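## Task

Grasp the green 2x2 brick of ordinary height and raise it until it sits at least a hand's width higher than its starting spot. At the end the gripper must be holding only this brick, and the brick must touch nothing except that gripper.

## Robot and tools

Robot: two arms, left_arm and right_arm, each ending in a parallel two-finger gripper. The names are labels only and do not match sides of any image. Each arm has six joints plus the gripper: waist -2.880..2.880, shoulder 0.000..3.142, elbow 0.000..3.019, wrist pitch -1.693..1.571, wrist yaw -1.571..1.571, wrist roll -2.094..2.094 rad.

Frames: the state line reports each gripper in a single world frame. Its origin is on the tabletop midway between the arms. +z is up, +x extends out over the table, and left_arm sits toward +y. Positions are in metres and orientation is a quaternion in w,x,y,z order. The reported point is centred between the finger pads, roughly 1 cm short of the fingertips. Readings can be slightly wrong, more so when an arm is stretched far. In the gripper's own axes, the fingers point along +z and open and close along y.

Row format, shared by execute_actions and move: one flat list of 14 numbers covering both arms, even when only one arm moves. The order is dx, dy, dz, rx, ry, rz, opening for left_arm, then the same seven for right_arm. All values are in [-1, 1]. dx..rz are a relative offset, not a pose. They are expressed in that gripper's own axes and measured from its measured pose at the start of the action, or, for a call's first action, from the last reported pose. A value of 1.0 equals 0.6 m of translation or 180 degrees of rotation. rx, ry, rz form one rotation vector. Opening is absolute: +1 is fully open (0.094 m) and -1 is closed.

execute_actions(actions): a list of actions run in sequence. Each action is a table of at most 15 rows, and each row lasts one 1/30 s control step. If a table has fewer than 15 rows, its final row repeats until the step count reaches 15. Every row is an offset from the action's start pose, not from the row before it. An empty list just returns the current state and images. Each step clips the commanded pose to within 70 mm and 16 degrees of the measured pose. Damped inverse kinematics then drives the joints, and position takes priority over orientation when both cannot be met. A large offset therefore may need several actions. After an action an arm goes only to its last clipped pose, so send the rest of the motion in the next action.

move(target, speed, blocking): target is one 14-number row as above. Each offset is taken from the pose in the latest result that shows one. Both grippers travel in straight lines that finish together, taking 0.5 to 10 s. Anything longer is cut off at 10 s, short of the target. speed is the path's top speed in m/s, 0.002 to 0.5, default 0.25, and rotation is capped at twice that value in rad/s. Paths ignore obstacles and the other arm. Grippers can lag, drift, or overshoot the speed, especially near full reach. The opening is applied at the start of the move. Faster motion and aiming further past a contact both press harder. With blocking=false a result comes back after 0.5 s; then use wait(0) to check, or stop, before sending more rows or moves. The move: line gives the ending (done, off_target, moving, held, fault) and active limits. limits=paced means the pose was clipped. limits=held means a check blocked some steps, after which the arm may speed up sharply. If only one arm is named, the other one finished. Each gripper's distance from its target is also given.

wait(seconds): 0 to 10 s; the arms keep their last command, and a running move continues. stop(): brakes a running move; it needs braking room, and the fingers keep moving. zoom_image(camera, region): region is [x0, y0, x1, y1] in pixels of that camera's latest image, at most 504x504. Cameras: cam_head_left, cam_head_right, cam_high, cam_low (896x504) and cam_left_wrist, cam_right_wrist (616x616 fisheye). finished_scene(scene): ends the scene for good; call it only once the brick is lifted and held stably.

Results: the state line, Hand target lines (the pose each arm is currently driving toward), Joint positions (the last value is the finger opening in metres), joint torques (offset and noisy, nonzero even without load), and grip_measured, which is the opening on the commanded scale. A 'pose unreachable' line means the clearance check changed or blocked that arm's command. FAULT or OVER-TEMPERATURE FAULT lines mean the arm stopped. MOTOR HOT appears from 85 °C; at 100 °C that arm drops whatever it holds.

Practical notes: arms usually settle a centimetre or more too low. Zero offsets let an arm sag further. To keep an arm in place, send the correction back to its intended pose in the first call of a reply and zeros afterwards, aiming higher if it still sags. To grip, command an opening about 0.03 below grip_measured for a firm hold and keep commanding it. Pads press hard at first contact. Robot motion continues while you think. Avoid pushing hard, dropping the brick, knocking anything off the table, and collisions between the arms. Occasional tugs on the held brick may happen, so grip firmly and lift smoothly.

Each tool is called in YAML: its name, and indented under it one key for each argument.

## Session

execute_actions:
  actions: []

Scene clock: 0.00 s.
left_arm: end_effector_position=(+0.1115, +0.1164, +0.1988) grip_measured=+1.000 end_effector_quat_wxyz=(+0.003, +0.278, +0.961, +0.000) | right_arm: end_effector_position=(+0.5132, -0.3952, +0.2690) grip_measured=+0.033 end_effector_quat_wxyz=(-0.065, +0.730, +0.504, +0.457)
Joint positions: left_arm=[-0.964  1.014  0.9   -1.454 -0.004 -0.412  0.094] | right_arm=[-0.503  1.3    1.075 -0.729 -0.79   1.892  0.049]
Joint velocities: left_arm=[ 0.005 -0.005  0.002  0.007 -0.051 -0.066  0.   ] | right_arm=[-0.015  0.015 -0.002  0.002 -0.022 -0.022 -0.   ]
Joint torques (N m, as the arm reports them, + toward a larger angle): no reading
Motor temperatures (°C, as the motors report them): left_arm=[24 19 20 22 20 23] | right_arm=[22 22 23 22 21 21]
Hand target (left_arm): +0.116, +0.110, +0.209; +0.014, +0.278, +0.960, -0.009
Hand target (right_arm): +0.521, -0.397, +0.288; -0.050, +0.721, +0.508, +0.468

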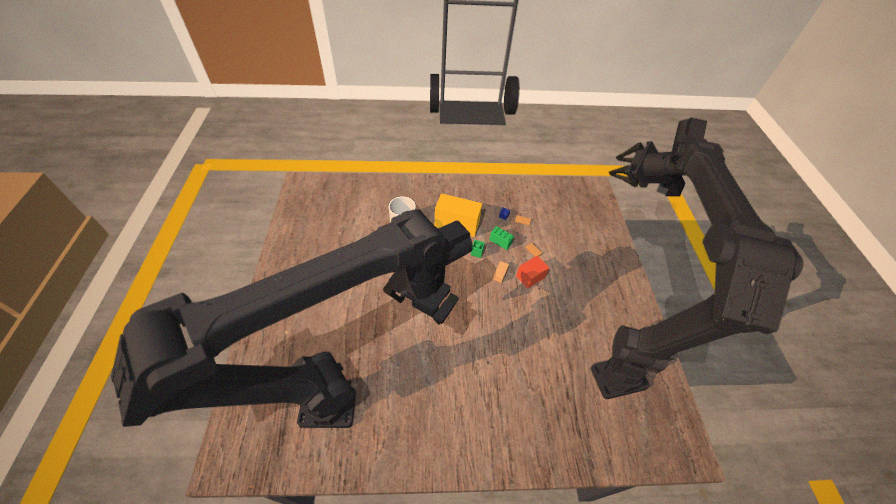

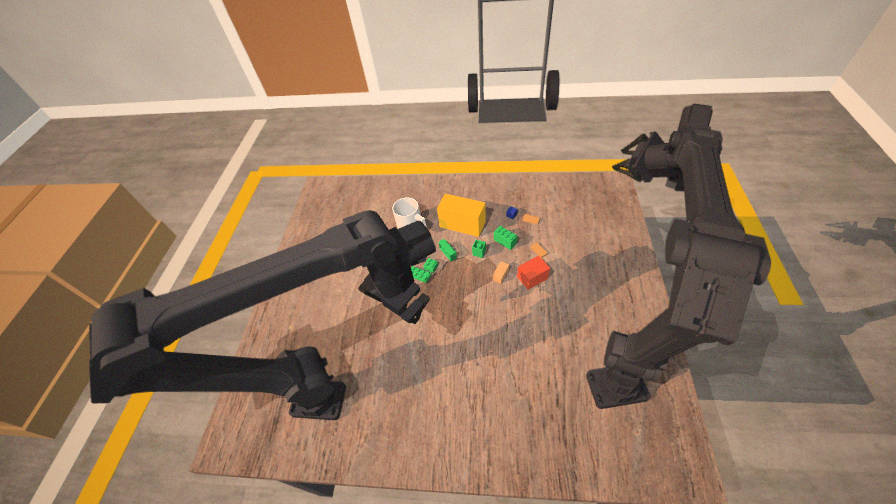

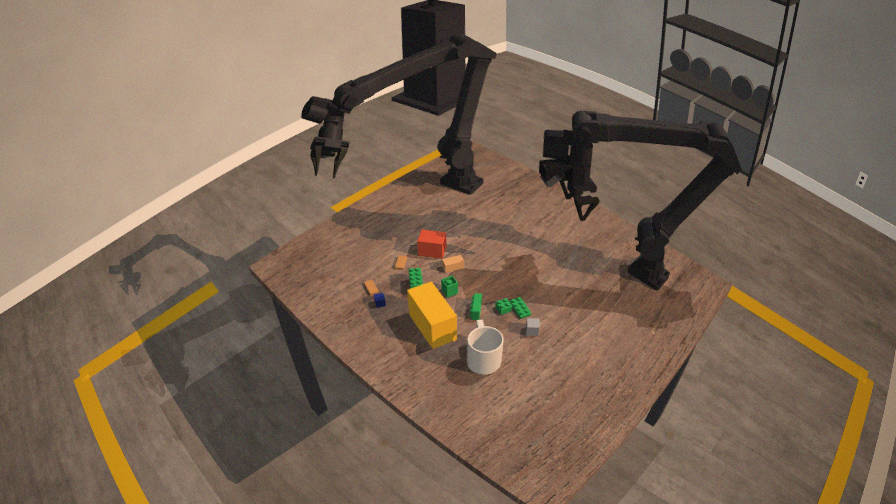

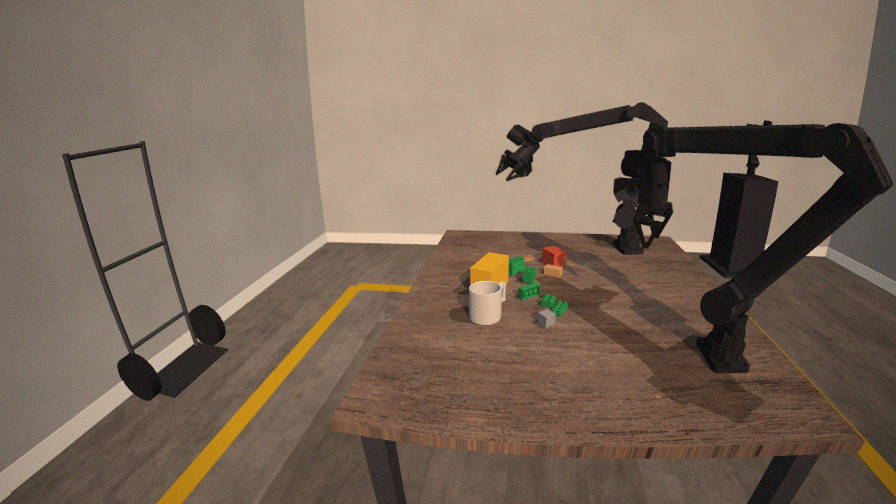

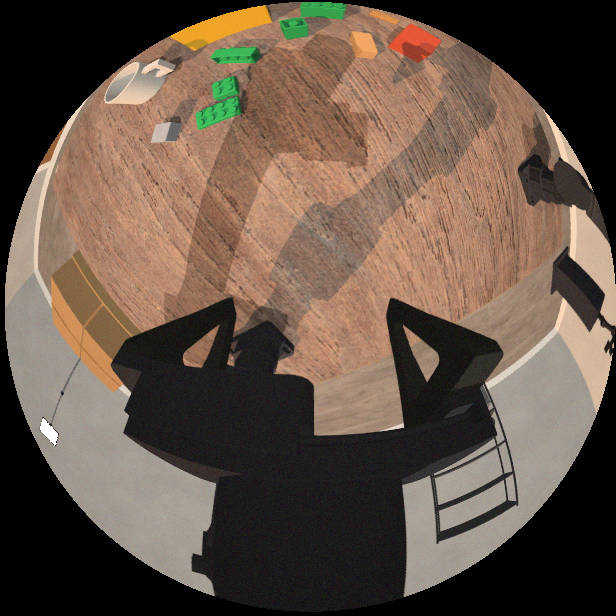

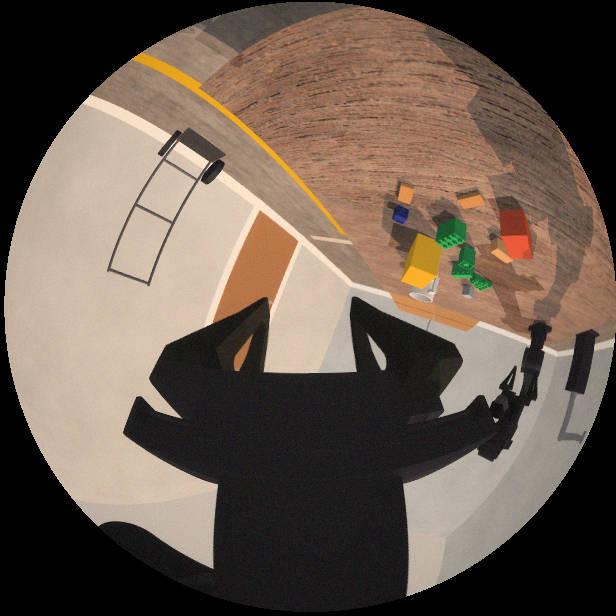

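zoom_image:
  camera: "cam_high"
  region: [380, 240, 560, 350]

zoom_image:
  camera: "cam_head_right"
  region: [390, 200, 550, 300]

zoom_image:
  camera: "cam_low"
  region: [480, 240, 600, 330]

Region (380, 240, 560, 350) of cam_high's 896x504 image, scaled by 2.800, with more detail than that image has.

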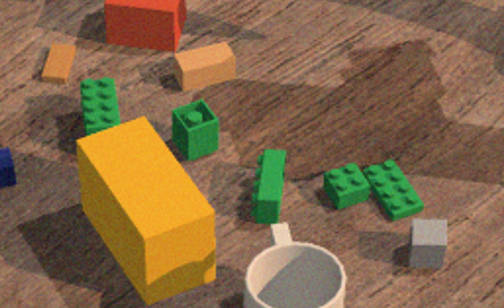

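Region (390, 200, 550, 300) of cam_head_right's 896x504 image, scaled by 3.150, with more detail than that image has; it fills the top 315 rows of this view, and the rest is white.

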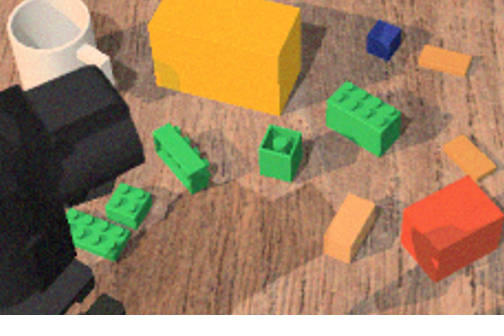

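Region (480, 240, 600, 330) of cam_low's 896x504 image, scaled by 4.200, with more detail than that image has; it fills the top 378 rows of this view, and the rest is white.

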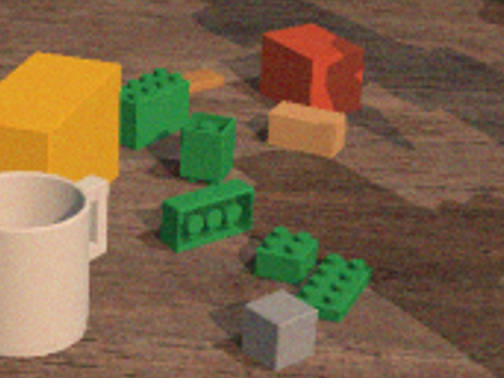

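move:
  target: [-0.365,0.182,0.14,0,0,0,0.3,0,0,0,0,0,0,0.033]
  speed: 0.3

zoom_image:
  camera: "cam_left_wrist"
  region: [180, 150, 440, 400]

Scene clock: 43.63 s.
left_arm: end_effector_position=(+0.3356, +0.1046, +0.1000) grip_measured=+0.302 end_effector_quat_wxyz=(-0.025, +0.272, +0.962, +0.009) | right_arm: end_effector_position=(+0.5132, -0.3952, +0.2690) grip_measured=+0.033 end_effector_quat_wxyz=(-0.065, +0.730, +0.504, +0.457)
Joint positions: left_arm=[-0.539  1.6    1.163 -1.187 -0.005  0.001  0.061] | right_arm=[-0.503  1.3    1.075 -0.729 -0.79   1.892  0.049]
Joint velocities: left_arm=[-0.005 -0.005  0.002 -0.022  0.051  0.051  0.   ] | right_arm=[-0.005 -0.015 -0.032 -0.012  0.022 -0.037 -0.001]
Joint torques (N m, as the arm reports them, + toward a larger angle): left_arm=[  0.79 -13.61  12.88   0.62   0.25   0.05] | right_arm=[-1.28 -9.79  8.8   1.87 -0.44  0.02]
Motor temperatures (°C, as the motors report them): left_arm=[24 19 27 22 20 23] | right_arm=[22 23 29 23 22 21]
Hand target (left_arm): +0.353, +0.092, +0.115; +0.002, +0.278, +0.961, +0.000
Hand target (right_arm): +0.513, -0.395, +0.269; -0.065, +0.730, +0.504, +0.457
Off the commanded pose (left_arm): 0.029 m, 3 deg.
Off the commanded pose (right_arm): 0.000 m, 0 deg.
move: off_target (left_arm)
camera_calibration (this result's frames):
cam_left_wrist: T_world_to_cam=[[-0.523143, -0.852151, -0.0126494, 0.268318], [-0.669764, 0.401905, 0.62441, 0.127499], [-0.527008, 0.335128, -0.780994, 0.34362], [0, 0, 0, 1]] pos_world=[0.406853, 0.0622489, 0.192148]

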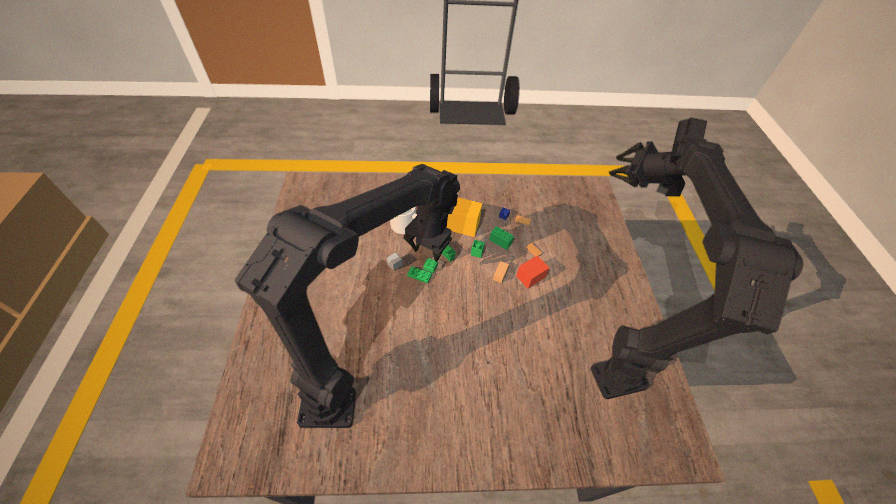

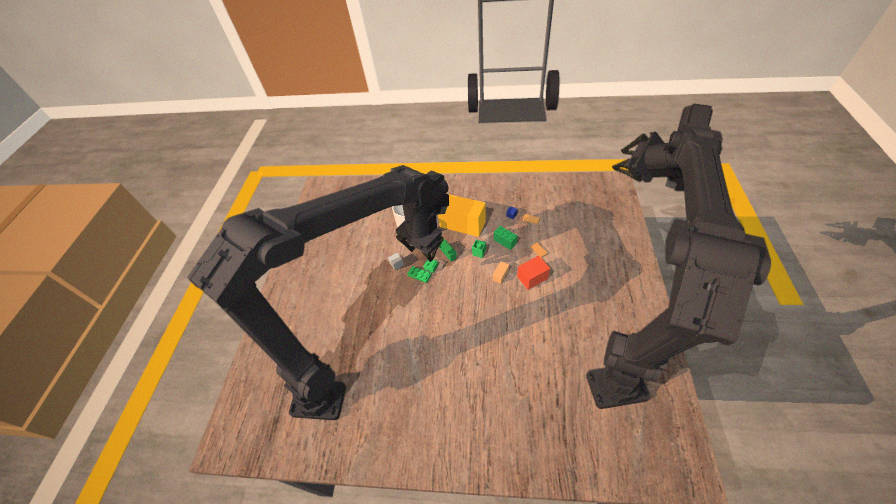

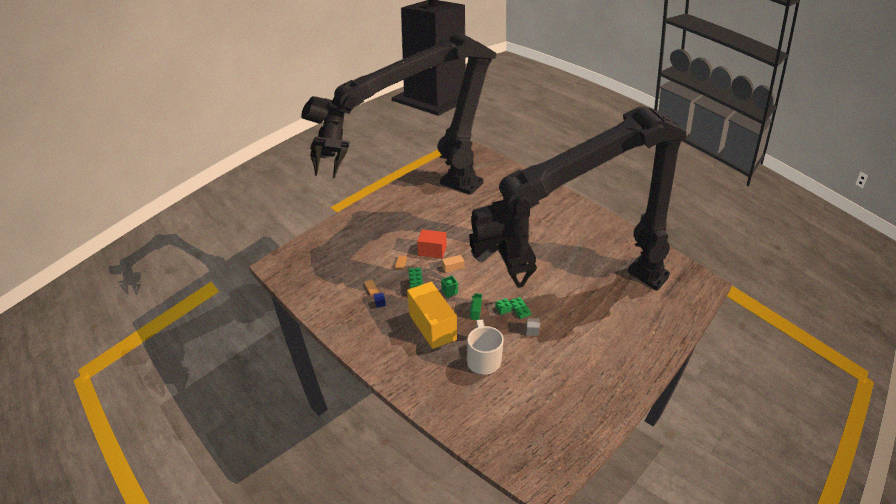

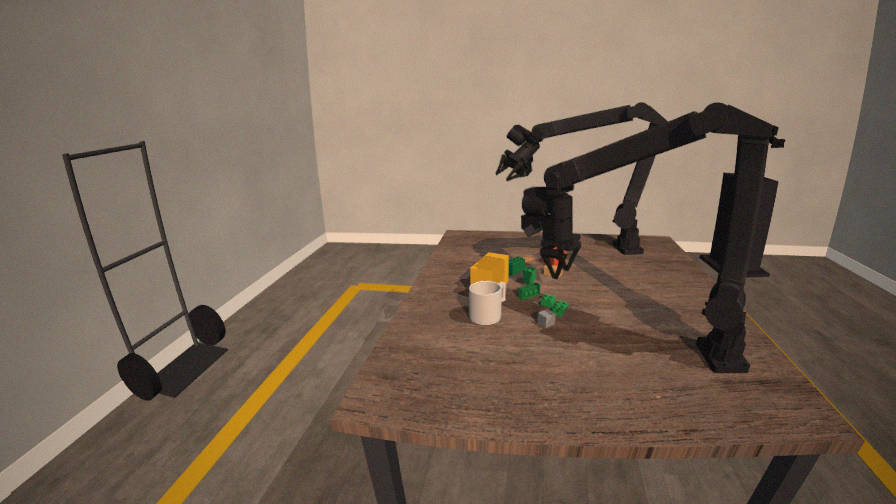

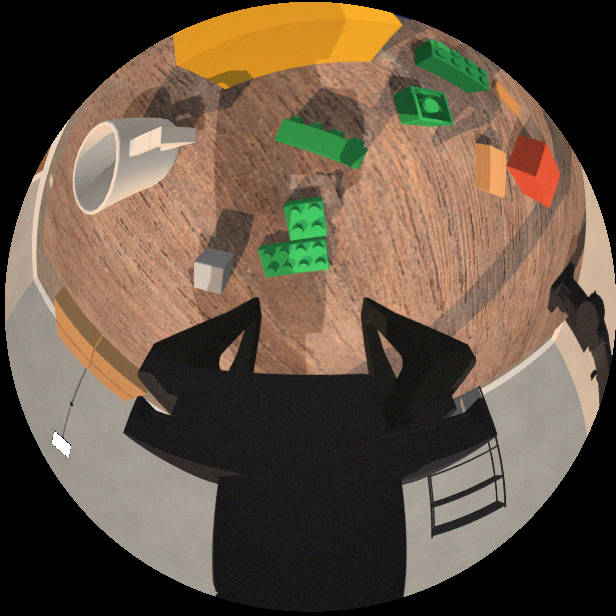

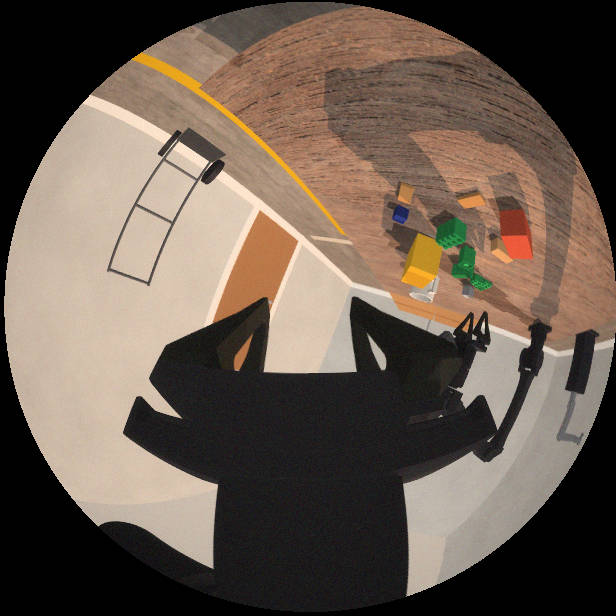

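Region (180, 150, 440, 400) of cam_left_wrist's 616x616 image, scaled by 1.938, with more detail than that image has; it fills the top 485 rows of this view, and the rest is white.

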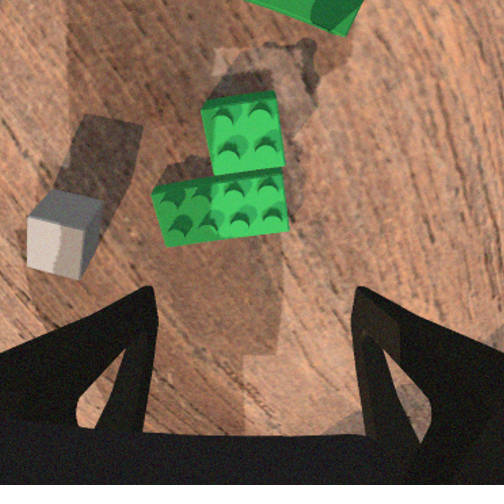

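move:
  target: [-0.096,0.007,0.05,0,-0.03,-0.044,0.3,0,0,0,0,0,0,0.033]
  speed: 0.15

zoom_image:
  camera: "cam_left_wrist"
  region: [180, 150, 440, 400]

Scene clock: 62.13 s.
left_arm: end_effector_position=(+0.3608, +0.0893, +0.0575) grip_measured=+0.302 end_effector_quat_wxyz=(-0.006, +0.213, +0.977, +0.005) | right_arm: end_effector_position=(+0.5132, -0.3952, +0.2690) grip_measured=+0.033 end_effector_quat_wxyz=(-0.065, +0.730, +0.504, +0.457)
Joint positions: left_arm=[-0.539  1.699  1.166 -1.052 -0.006 -0.121  0.061] | right_arm=[-0.503  1.3    1.075 -0.729 -0.79   1.892  0.049]
Joint velocities: left_arm=[-0.005 -0.015  0.002 -0.002 -0.095 -0.022  0.   ] | right_arm=[-0.005  0.005  0.022  0.002 -0.037 -0.051  0.   ]
Joint torques (N m, as the arm reports them, + toward a larger angle): left_arm=[  1.44 -13.74  12.69   1.1   -0.11  -0.07] | right_arm=[-1.12 -9.98  8.83  1.87 -0.44  0.02]
Motor temperatures (°C, as the motors report them): left_arm=[24 20 28 22 20 23] | right_arm=[22 23 28 23 22 21]
Hand target (left_arm): +0.384, +0.080, +0.068; +0.021, +0.205, +0.979, -0.002
Hand target (right_arm): +0.513, -0.395, +0.269; -0.065, +0.730, +0.504, +0.457
Off the commanded pose (left_arm): 0.028 m, 3 deg.
Off the commanded pose (right_arm): 0.000 m, 0 deg.
move: off_target (left_arm)
camera_calibration (this result's frames):
cam_left_wrist: T_world_to_cam=[[-0.415731, -0.909357, -0.0154346, 0.234492], [-0.736149, 0.326482, 0.59287, 0.209589], [-0.534091, 0.257836, -0.805151, 0.339685], [0, 0, 0, 1]] pos_world=[0.433197, 0.0572272, 0.152857]

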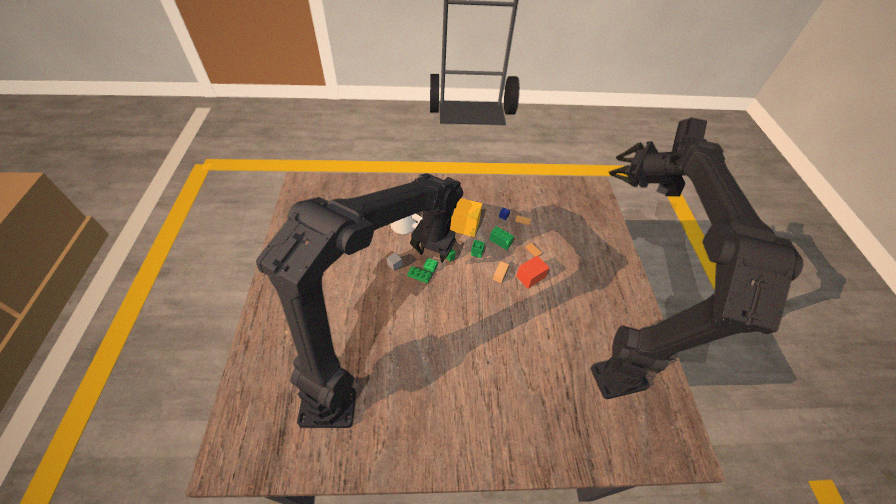

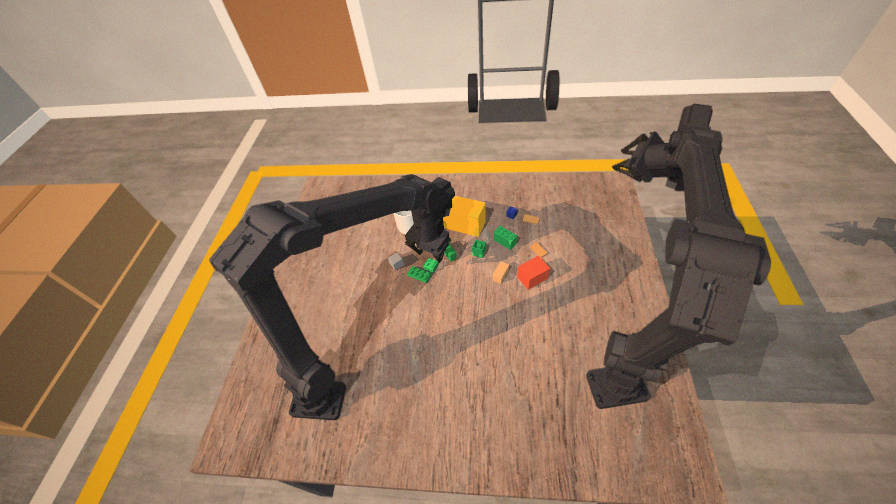

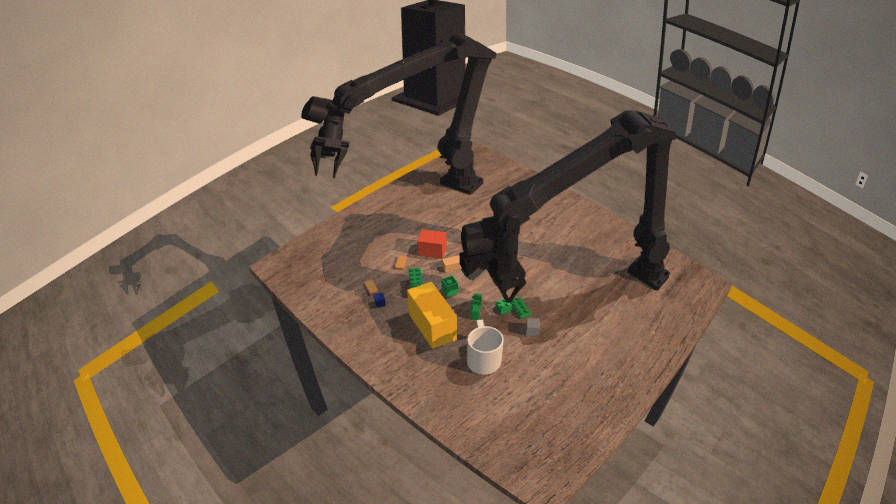

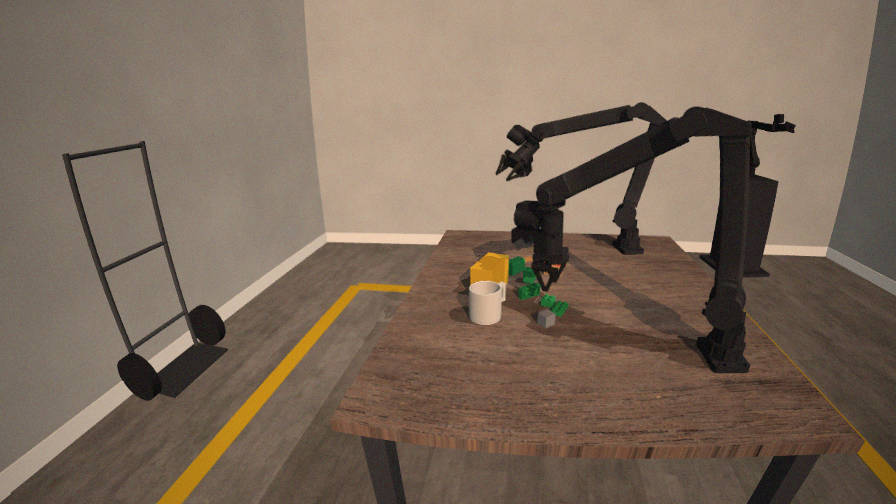

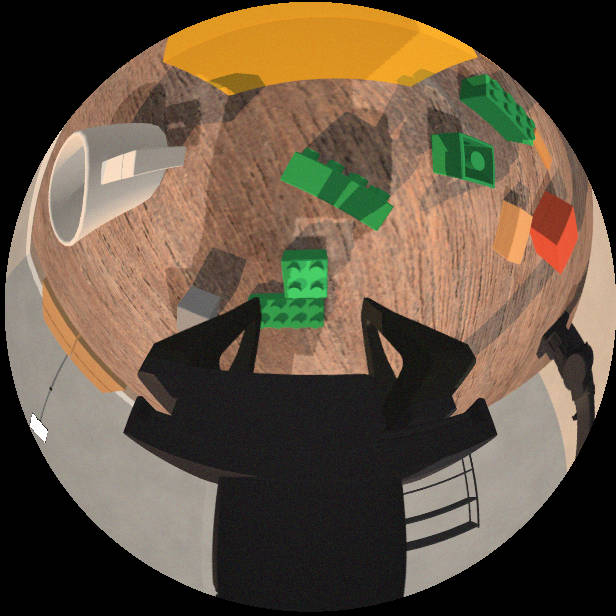

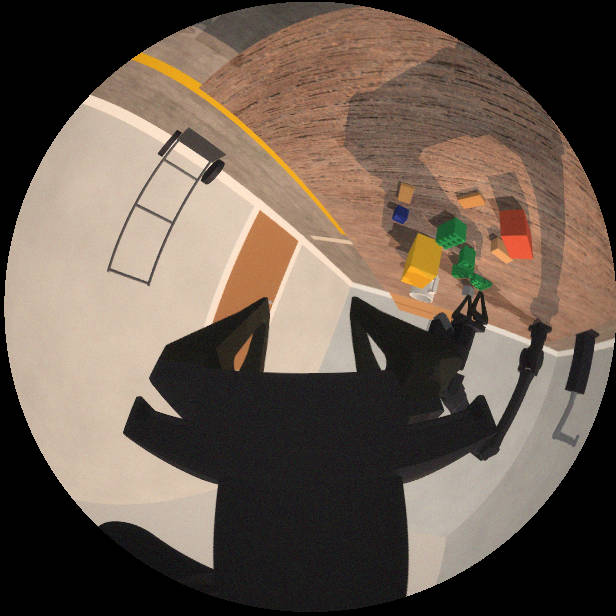

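Region (180, 150, 440, 400) of cam_left_wrist's 616x616 image, scaled by 1.938, with more detail than that image has; it fills the top 485 rows of this view, and the rest is white.

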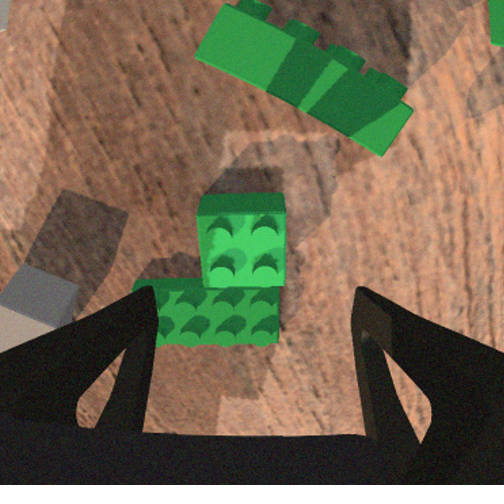

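execute_actions:
  actions:
    - [[-0.045,0.004,-0.014,0,-0.017,0,0.2,0,0,0,0,0,0,0.033],[-0.048,0.006,-0.011,0,-0.017,0,0.2,0,0,0,0,0,0,0.033],[-0.051,0.008,-0.008,0,-0.017,0,0.2,0,0,0,0,0,0,0.033],[-0.054,0.010,-0.005,0,-0.017,0,0.2,0,0,0,0,0,0,0.033],[-0.056,0.012,-0.002,0,-0.017,0,0.2,0,0,0,0,0,0,0.033],[-0.056,0.012,0.002,0,-0.017,0,0.2,0,0,0,0,0,0,0.033],[-0.056,0.012,0.006,0,-0.017,0,0.2,0,0,0,0,0,0,0.033],[-0.056,0.012,0.01,0,-0.017,0,0.2,0,0,0,0,0,0,0.033]]

wait:
  seconds: 0.3

Scene clock: 93.83 s.
left_arm: end_effector_position=(+0.3727, +0.0913, +0.0453) grip_measured=+0.202 end_effector_quat_wxyz=(-0.002, +0.211, +0.978, +0.005) | right_arm: end_effector_position=(+0.5132, -0.3952, +0.2690) grip_measured=+0.033 end_effector_quat_wxyz=(-0.065, +0.730, +0.504, +0.457)
Joint positions: left_arm=[-0.523  1.733  1.175 -1.02  -0.008 -0.11   0.056] | right_arm=[-0.503  1.3    1.075 -0.729 -0.79   1.892  0.049]
Joint velocities: left_arm=[ 0.024 -0.005 -0.002  0.012  0.007 -0.037 -0.001] | right_arm=[-0.005 -0.005  0.002 -0.012 -0.051 -0.037 -0.001]
Joint torques (N m, as the arm reports them, + toward a larger angle): left_arm=[  1.24 -14.18  12.09   1.08  -0.08   0.07] | right_arm=[-1.09 -9.79  8.81  1.87 -0.44  0.02]
Motor temperatures (°C, as the motors report them): left_arm=[24 21 29 22 20 23] | right_arm=[22 23 28 23 22 21]
Hand target (left_arm): +0.393, +0.082, +0.051; +0.020, +0.213, +0.977, -0.000
Hand target (right_arm): +0.513, -0.395, +0.269; -0.065, +0.730, +0.504, +0.457
Off the commanded pose (left_arm): 0.024 m, 3 deg.
Off the commanded pose (right_arm): 0.000 m, 0 deg.
camera_calibration (this result's frames):
cam_left_wrist: T_world_to_cam=[[-0.411115, -0.911437, -0.0163411, 0.239543], [-0.742118, 0.324224, 0.586635, 0.227682], [-0.529382, 0.253301, -0.809687, 0.334577], [0, 0, 0, 1]] pos_world=[0.444565, 0.0597599, 0.141251]

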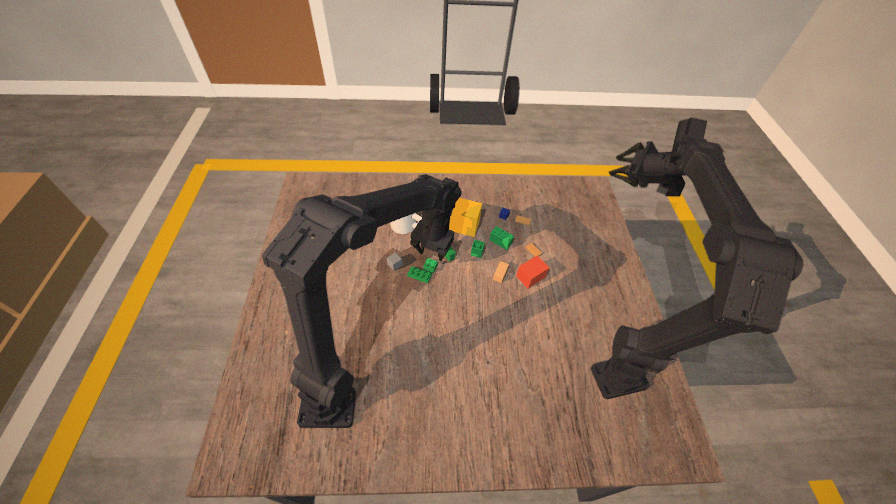

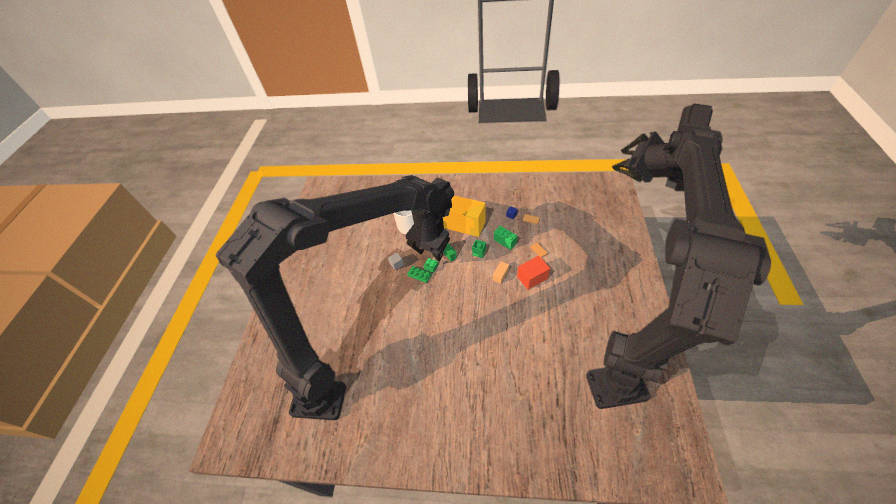

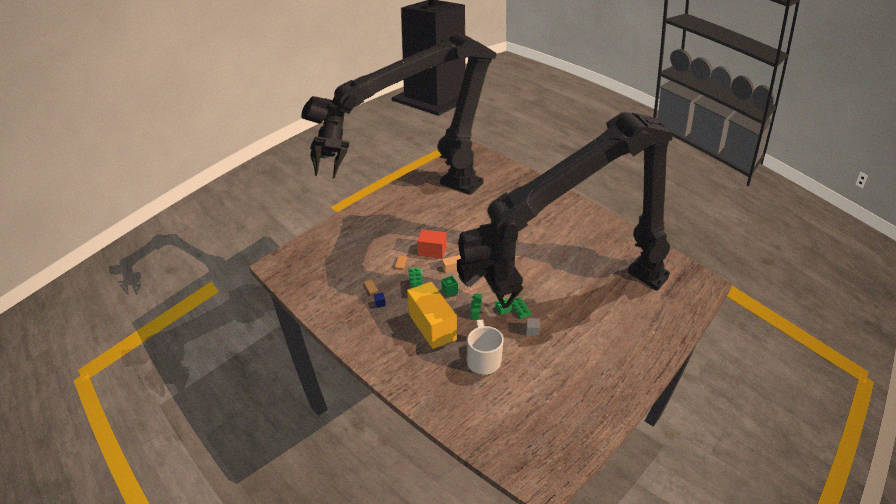

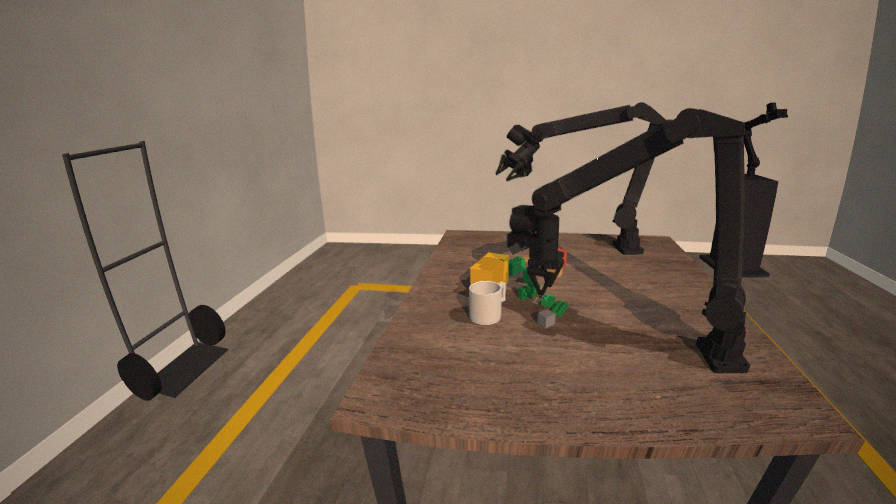

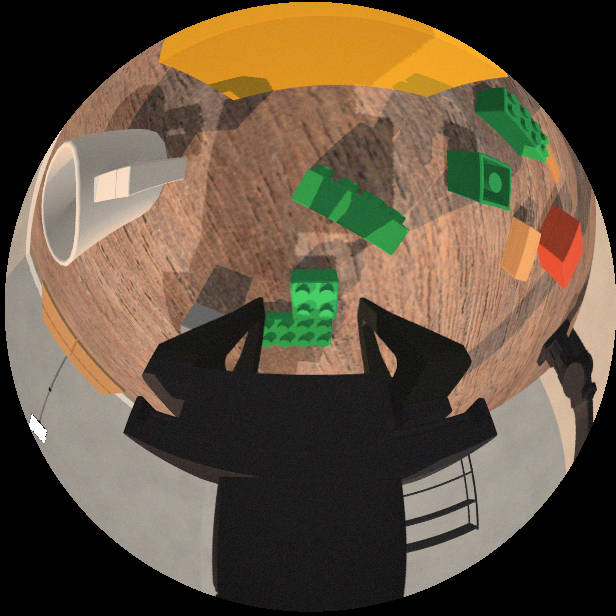

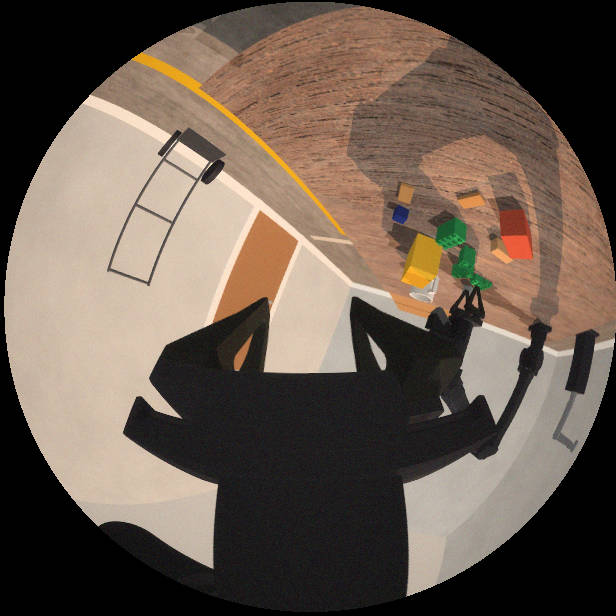

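Scene clock: 94.13 s.
left_arm: end_effector_position=(+0.3727, +0.0913, +0.0453) grip_measured=+0.202 end_effector_quat_wxyz=(-0.002, +0.211, +0.977, +0.005) | right_arm: end_effector_position=(+0.5132, -0.3952, +0.2690) grip_measured=+0.033 end_effector_quat_wxyz=(-0.065, +0.730, +0.504, +0.457)
Joint positions: left_arm=[-0.523  1.733  1.175 -1.02  -0.008 -0.109  0.056] | right_arm=[-0.503  1.3    1.075 -0.729 -0.79   1.892  0.049]
Joint velocities: left_arm=[ 0.005 -0.015  0.002 -0.012 -0.007 -0.022 -0.   ] | right_arm=[-0.015 -0.015  0.017 -0.002  0.022  0.007 -0.   ]
Joint torques (N m, as the arm reports them, + toward a larger angle): left_arm=[  1.14 -13.94  12.06   1.1   -0.08   0.06] | right_arm=[-1.11 -9.76  8.8   1.88 -0.45  0.02]
Motor temperatures (°C, as the motors report them): left_arm=[24 21 29 22 20 23] | right_arm=[22 23 28 23 22 21]
Hand target (left_arm): +0.393, +0.082, +0.051; +0.020, +0.213, +0.977, -0.000
Hand target (right_arm): +0.513, -0.395, +0.269; -0.065, +0.730, +0.504, +0.457
Off the commanded pose (left_arm): 0.024 m, 3 deg.
Off the commanded pose (right_arm): 0.000 m, 0 deg.
wait: 0.30 s; at rest by 0.17 s
camera_calibration (this result's frames):
cam_left_wrist: T_world_to_cam=[[-0.411811, -0.911123, -0.0163369, 0.239773], [-0.741866, 0.324791, 0.58664, 0.227536], [-0.529195, 0.253704, -0.809683, 0.33447], [0, 0, 0, 1]] pos_world=[0.444542, 0.0597052, 0.14125]

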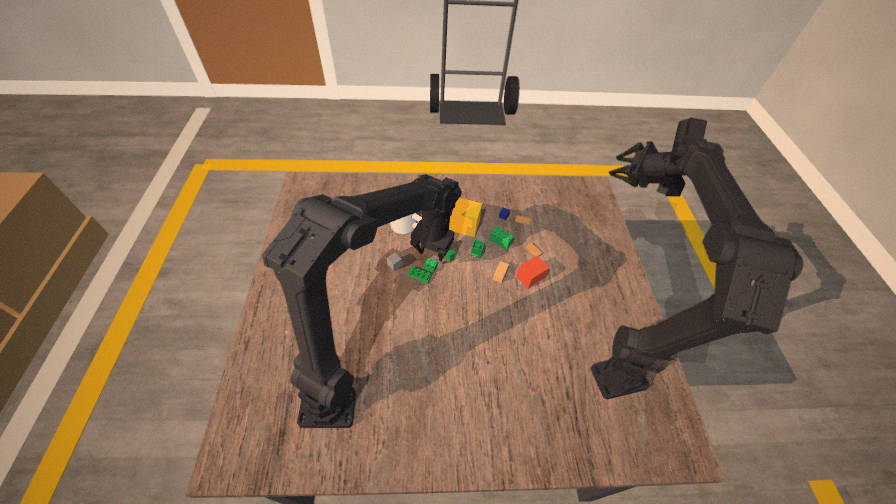

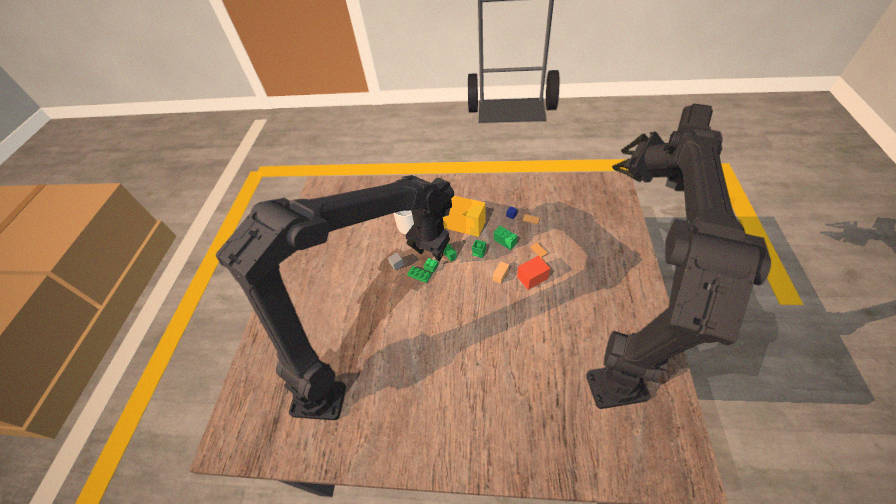

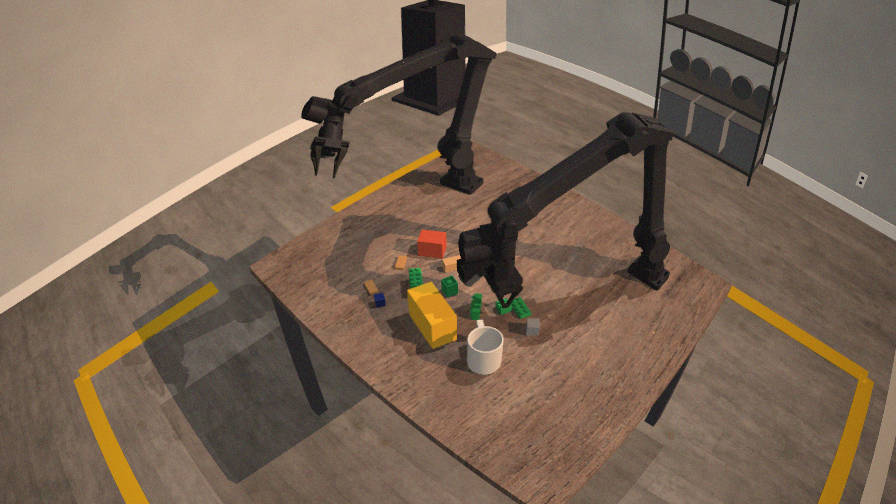

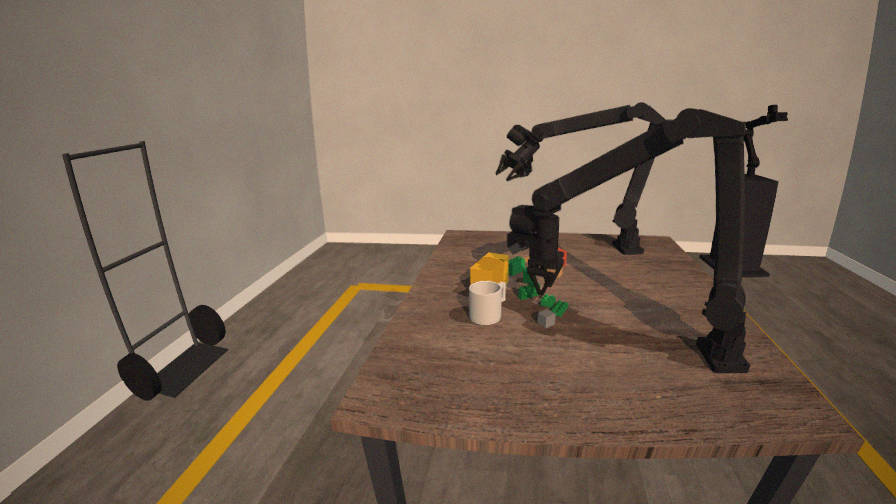

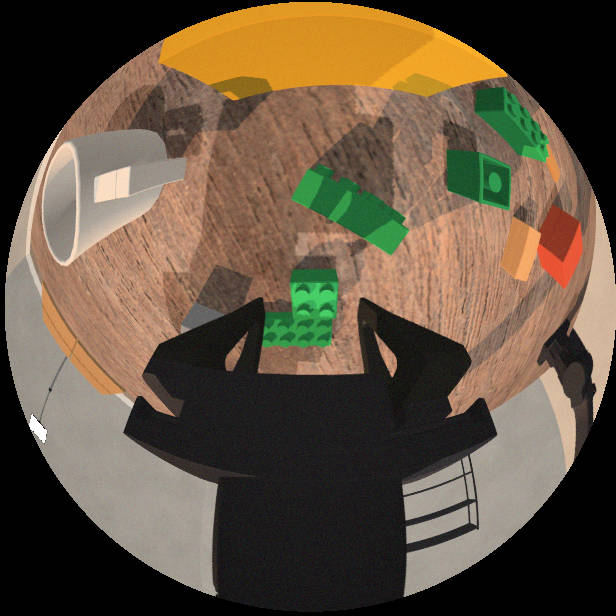

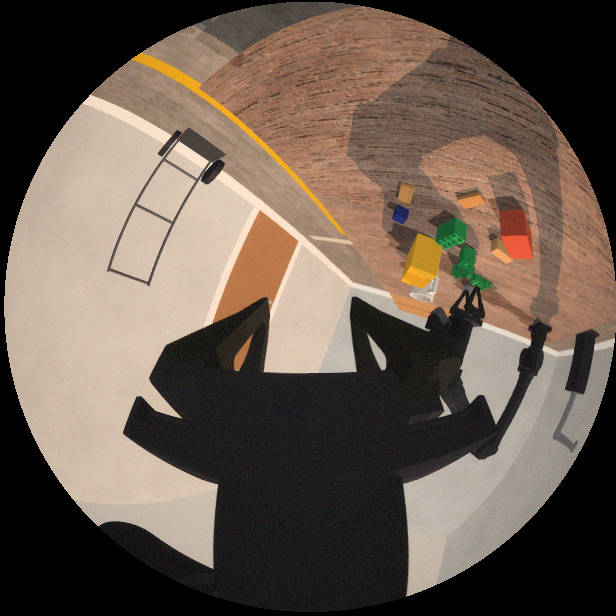

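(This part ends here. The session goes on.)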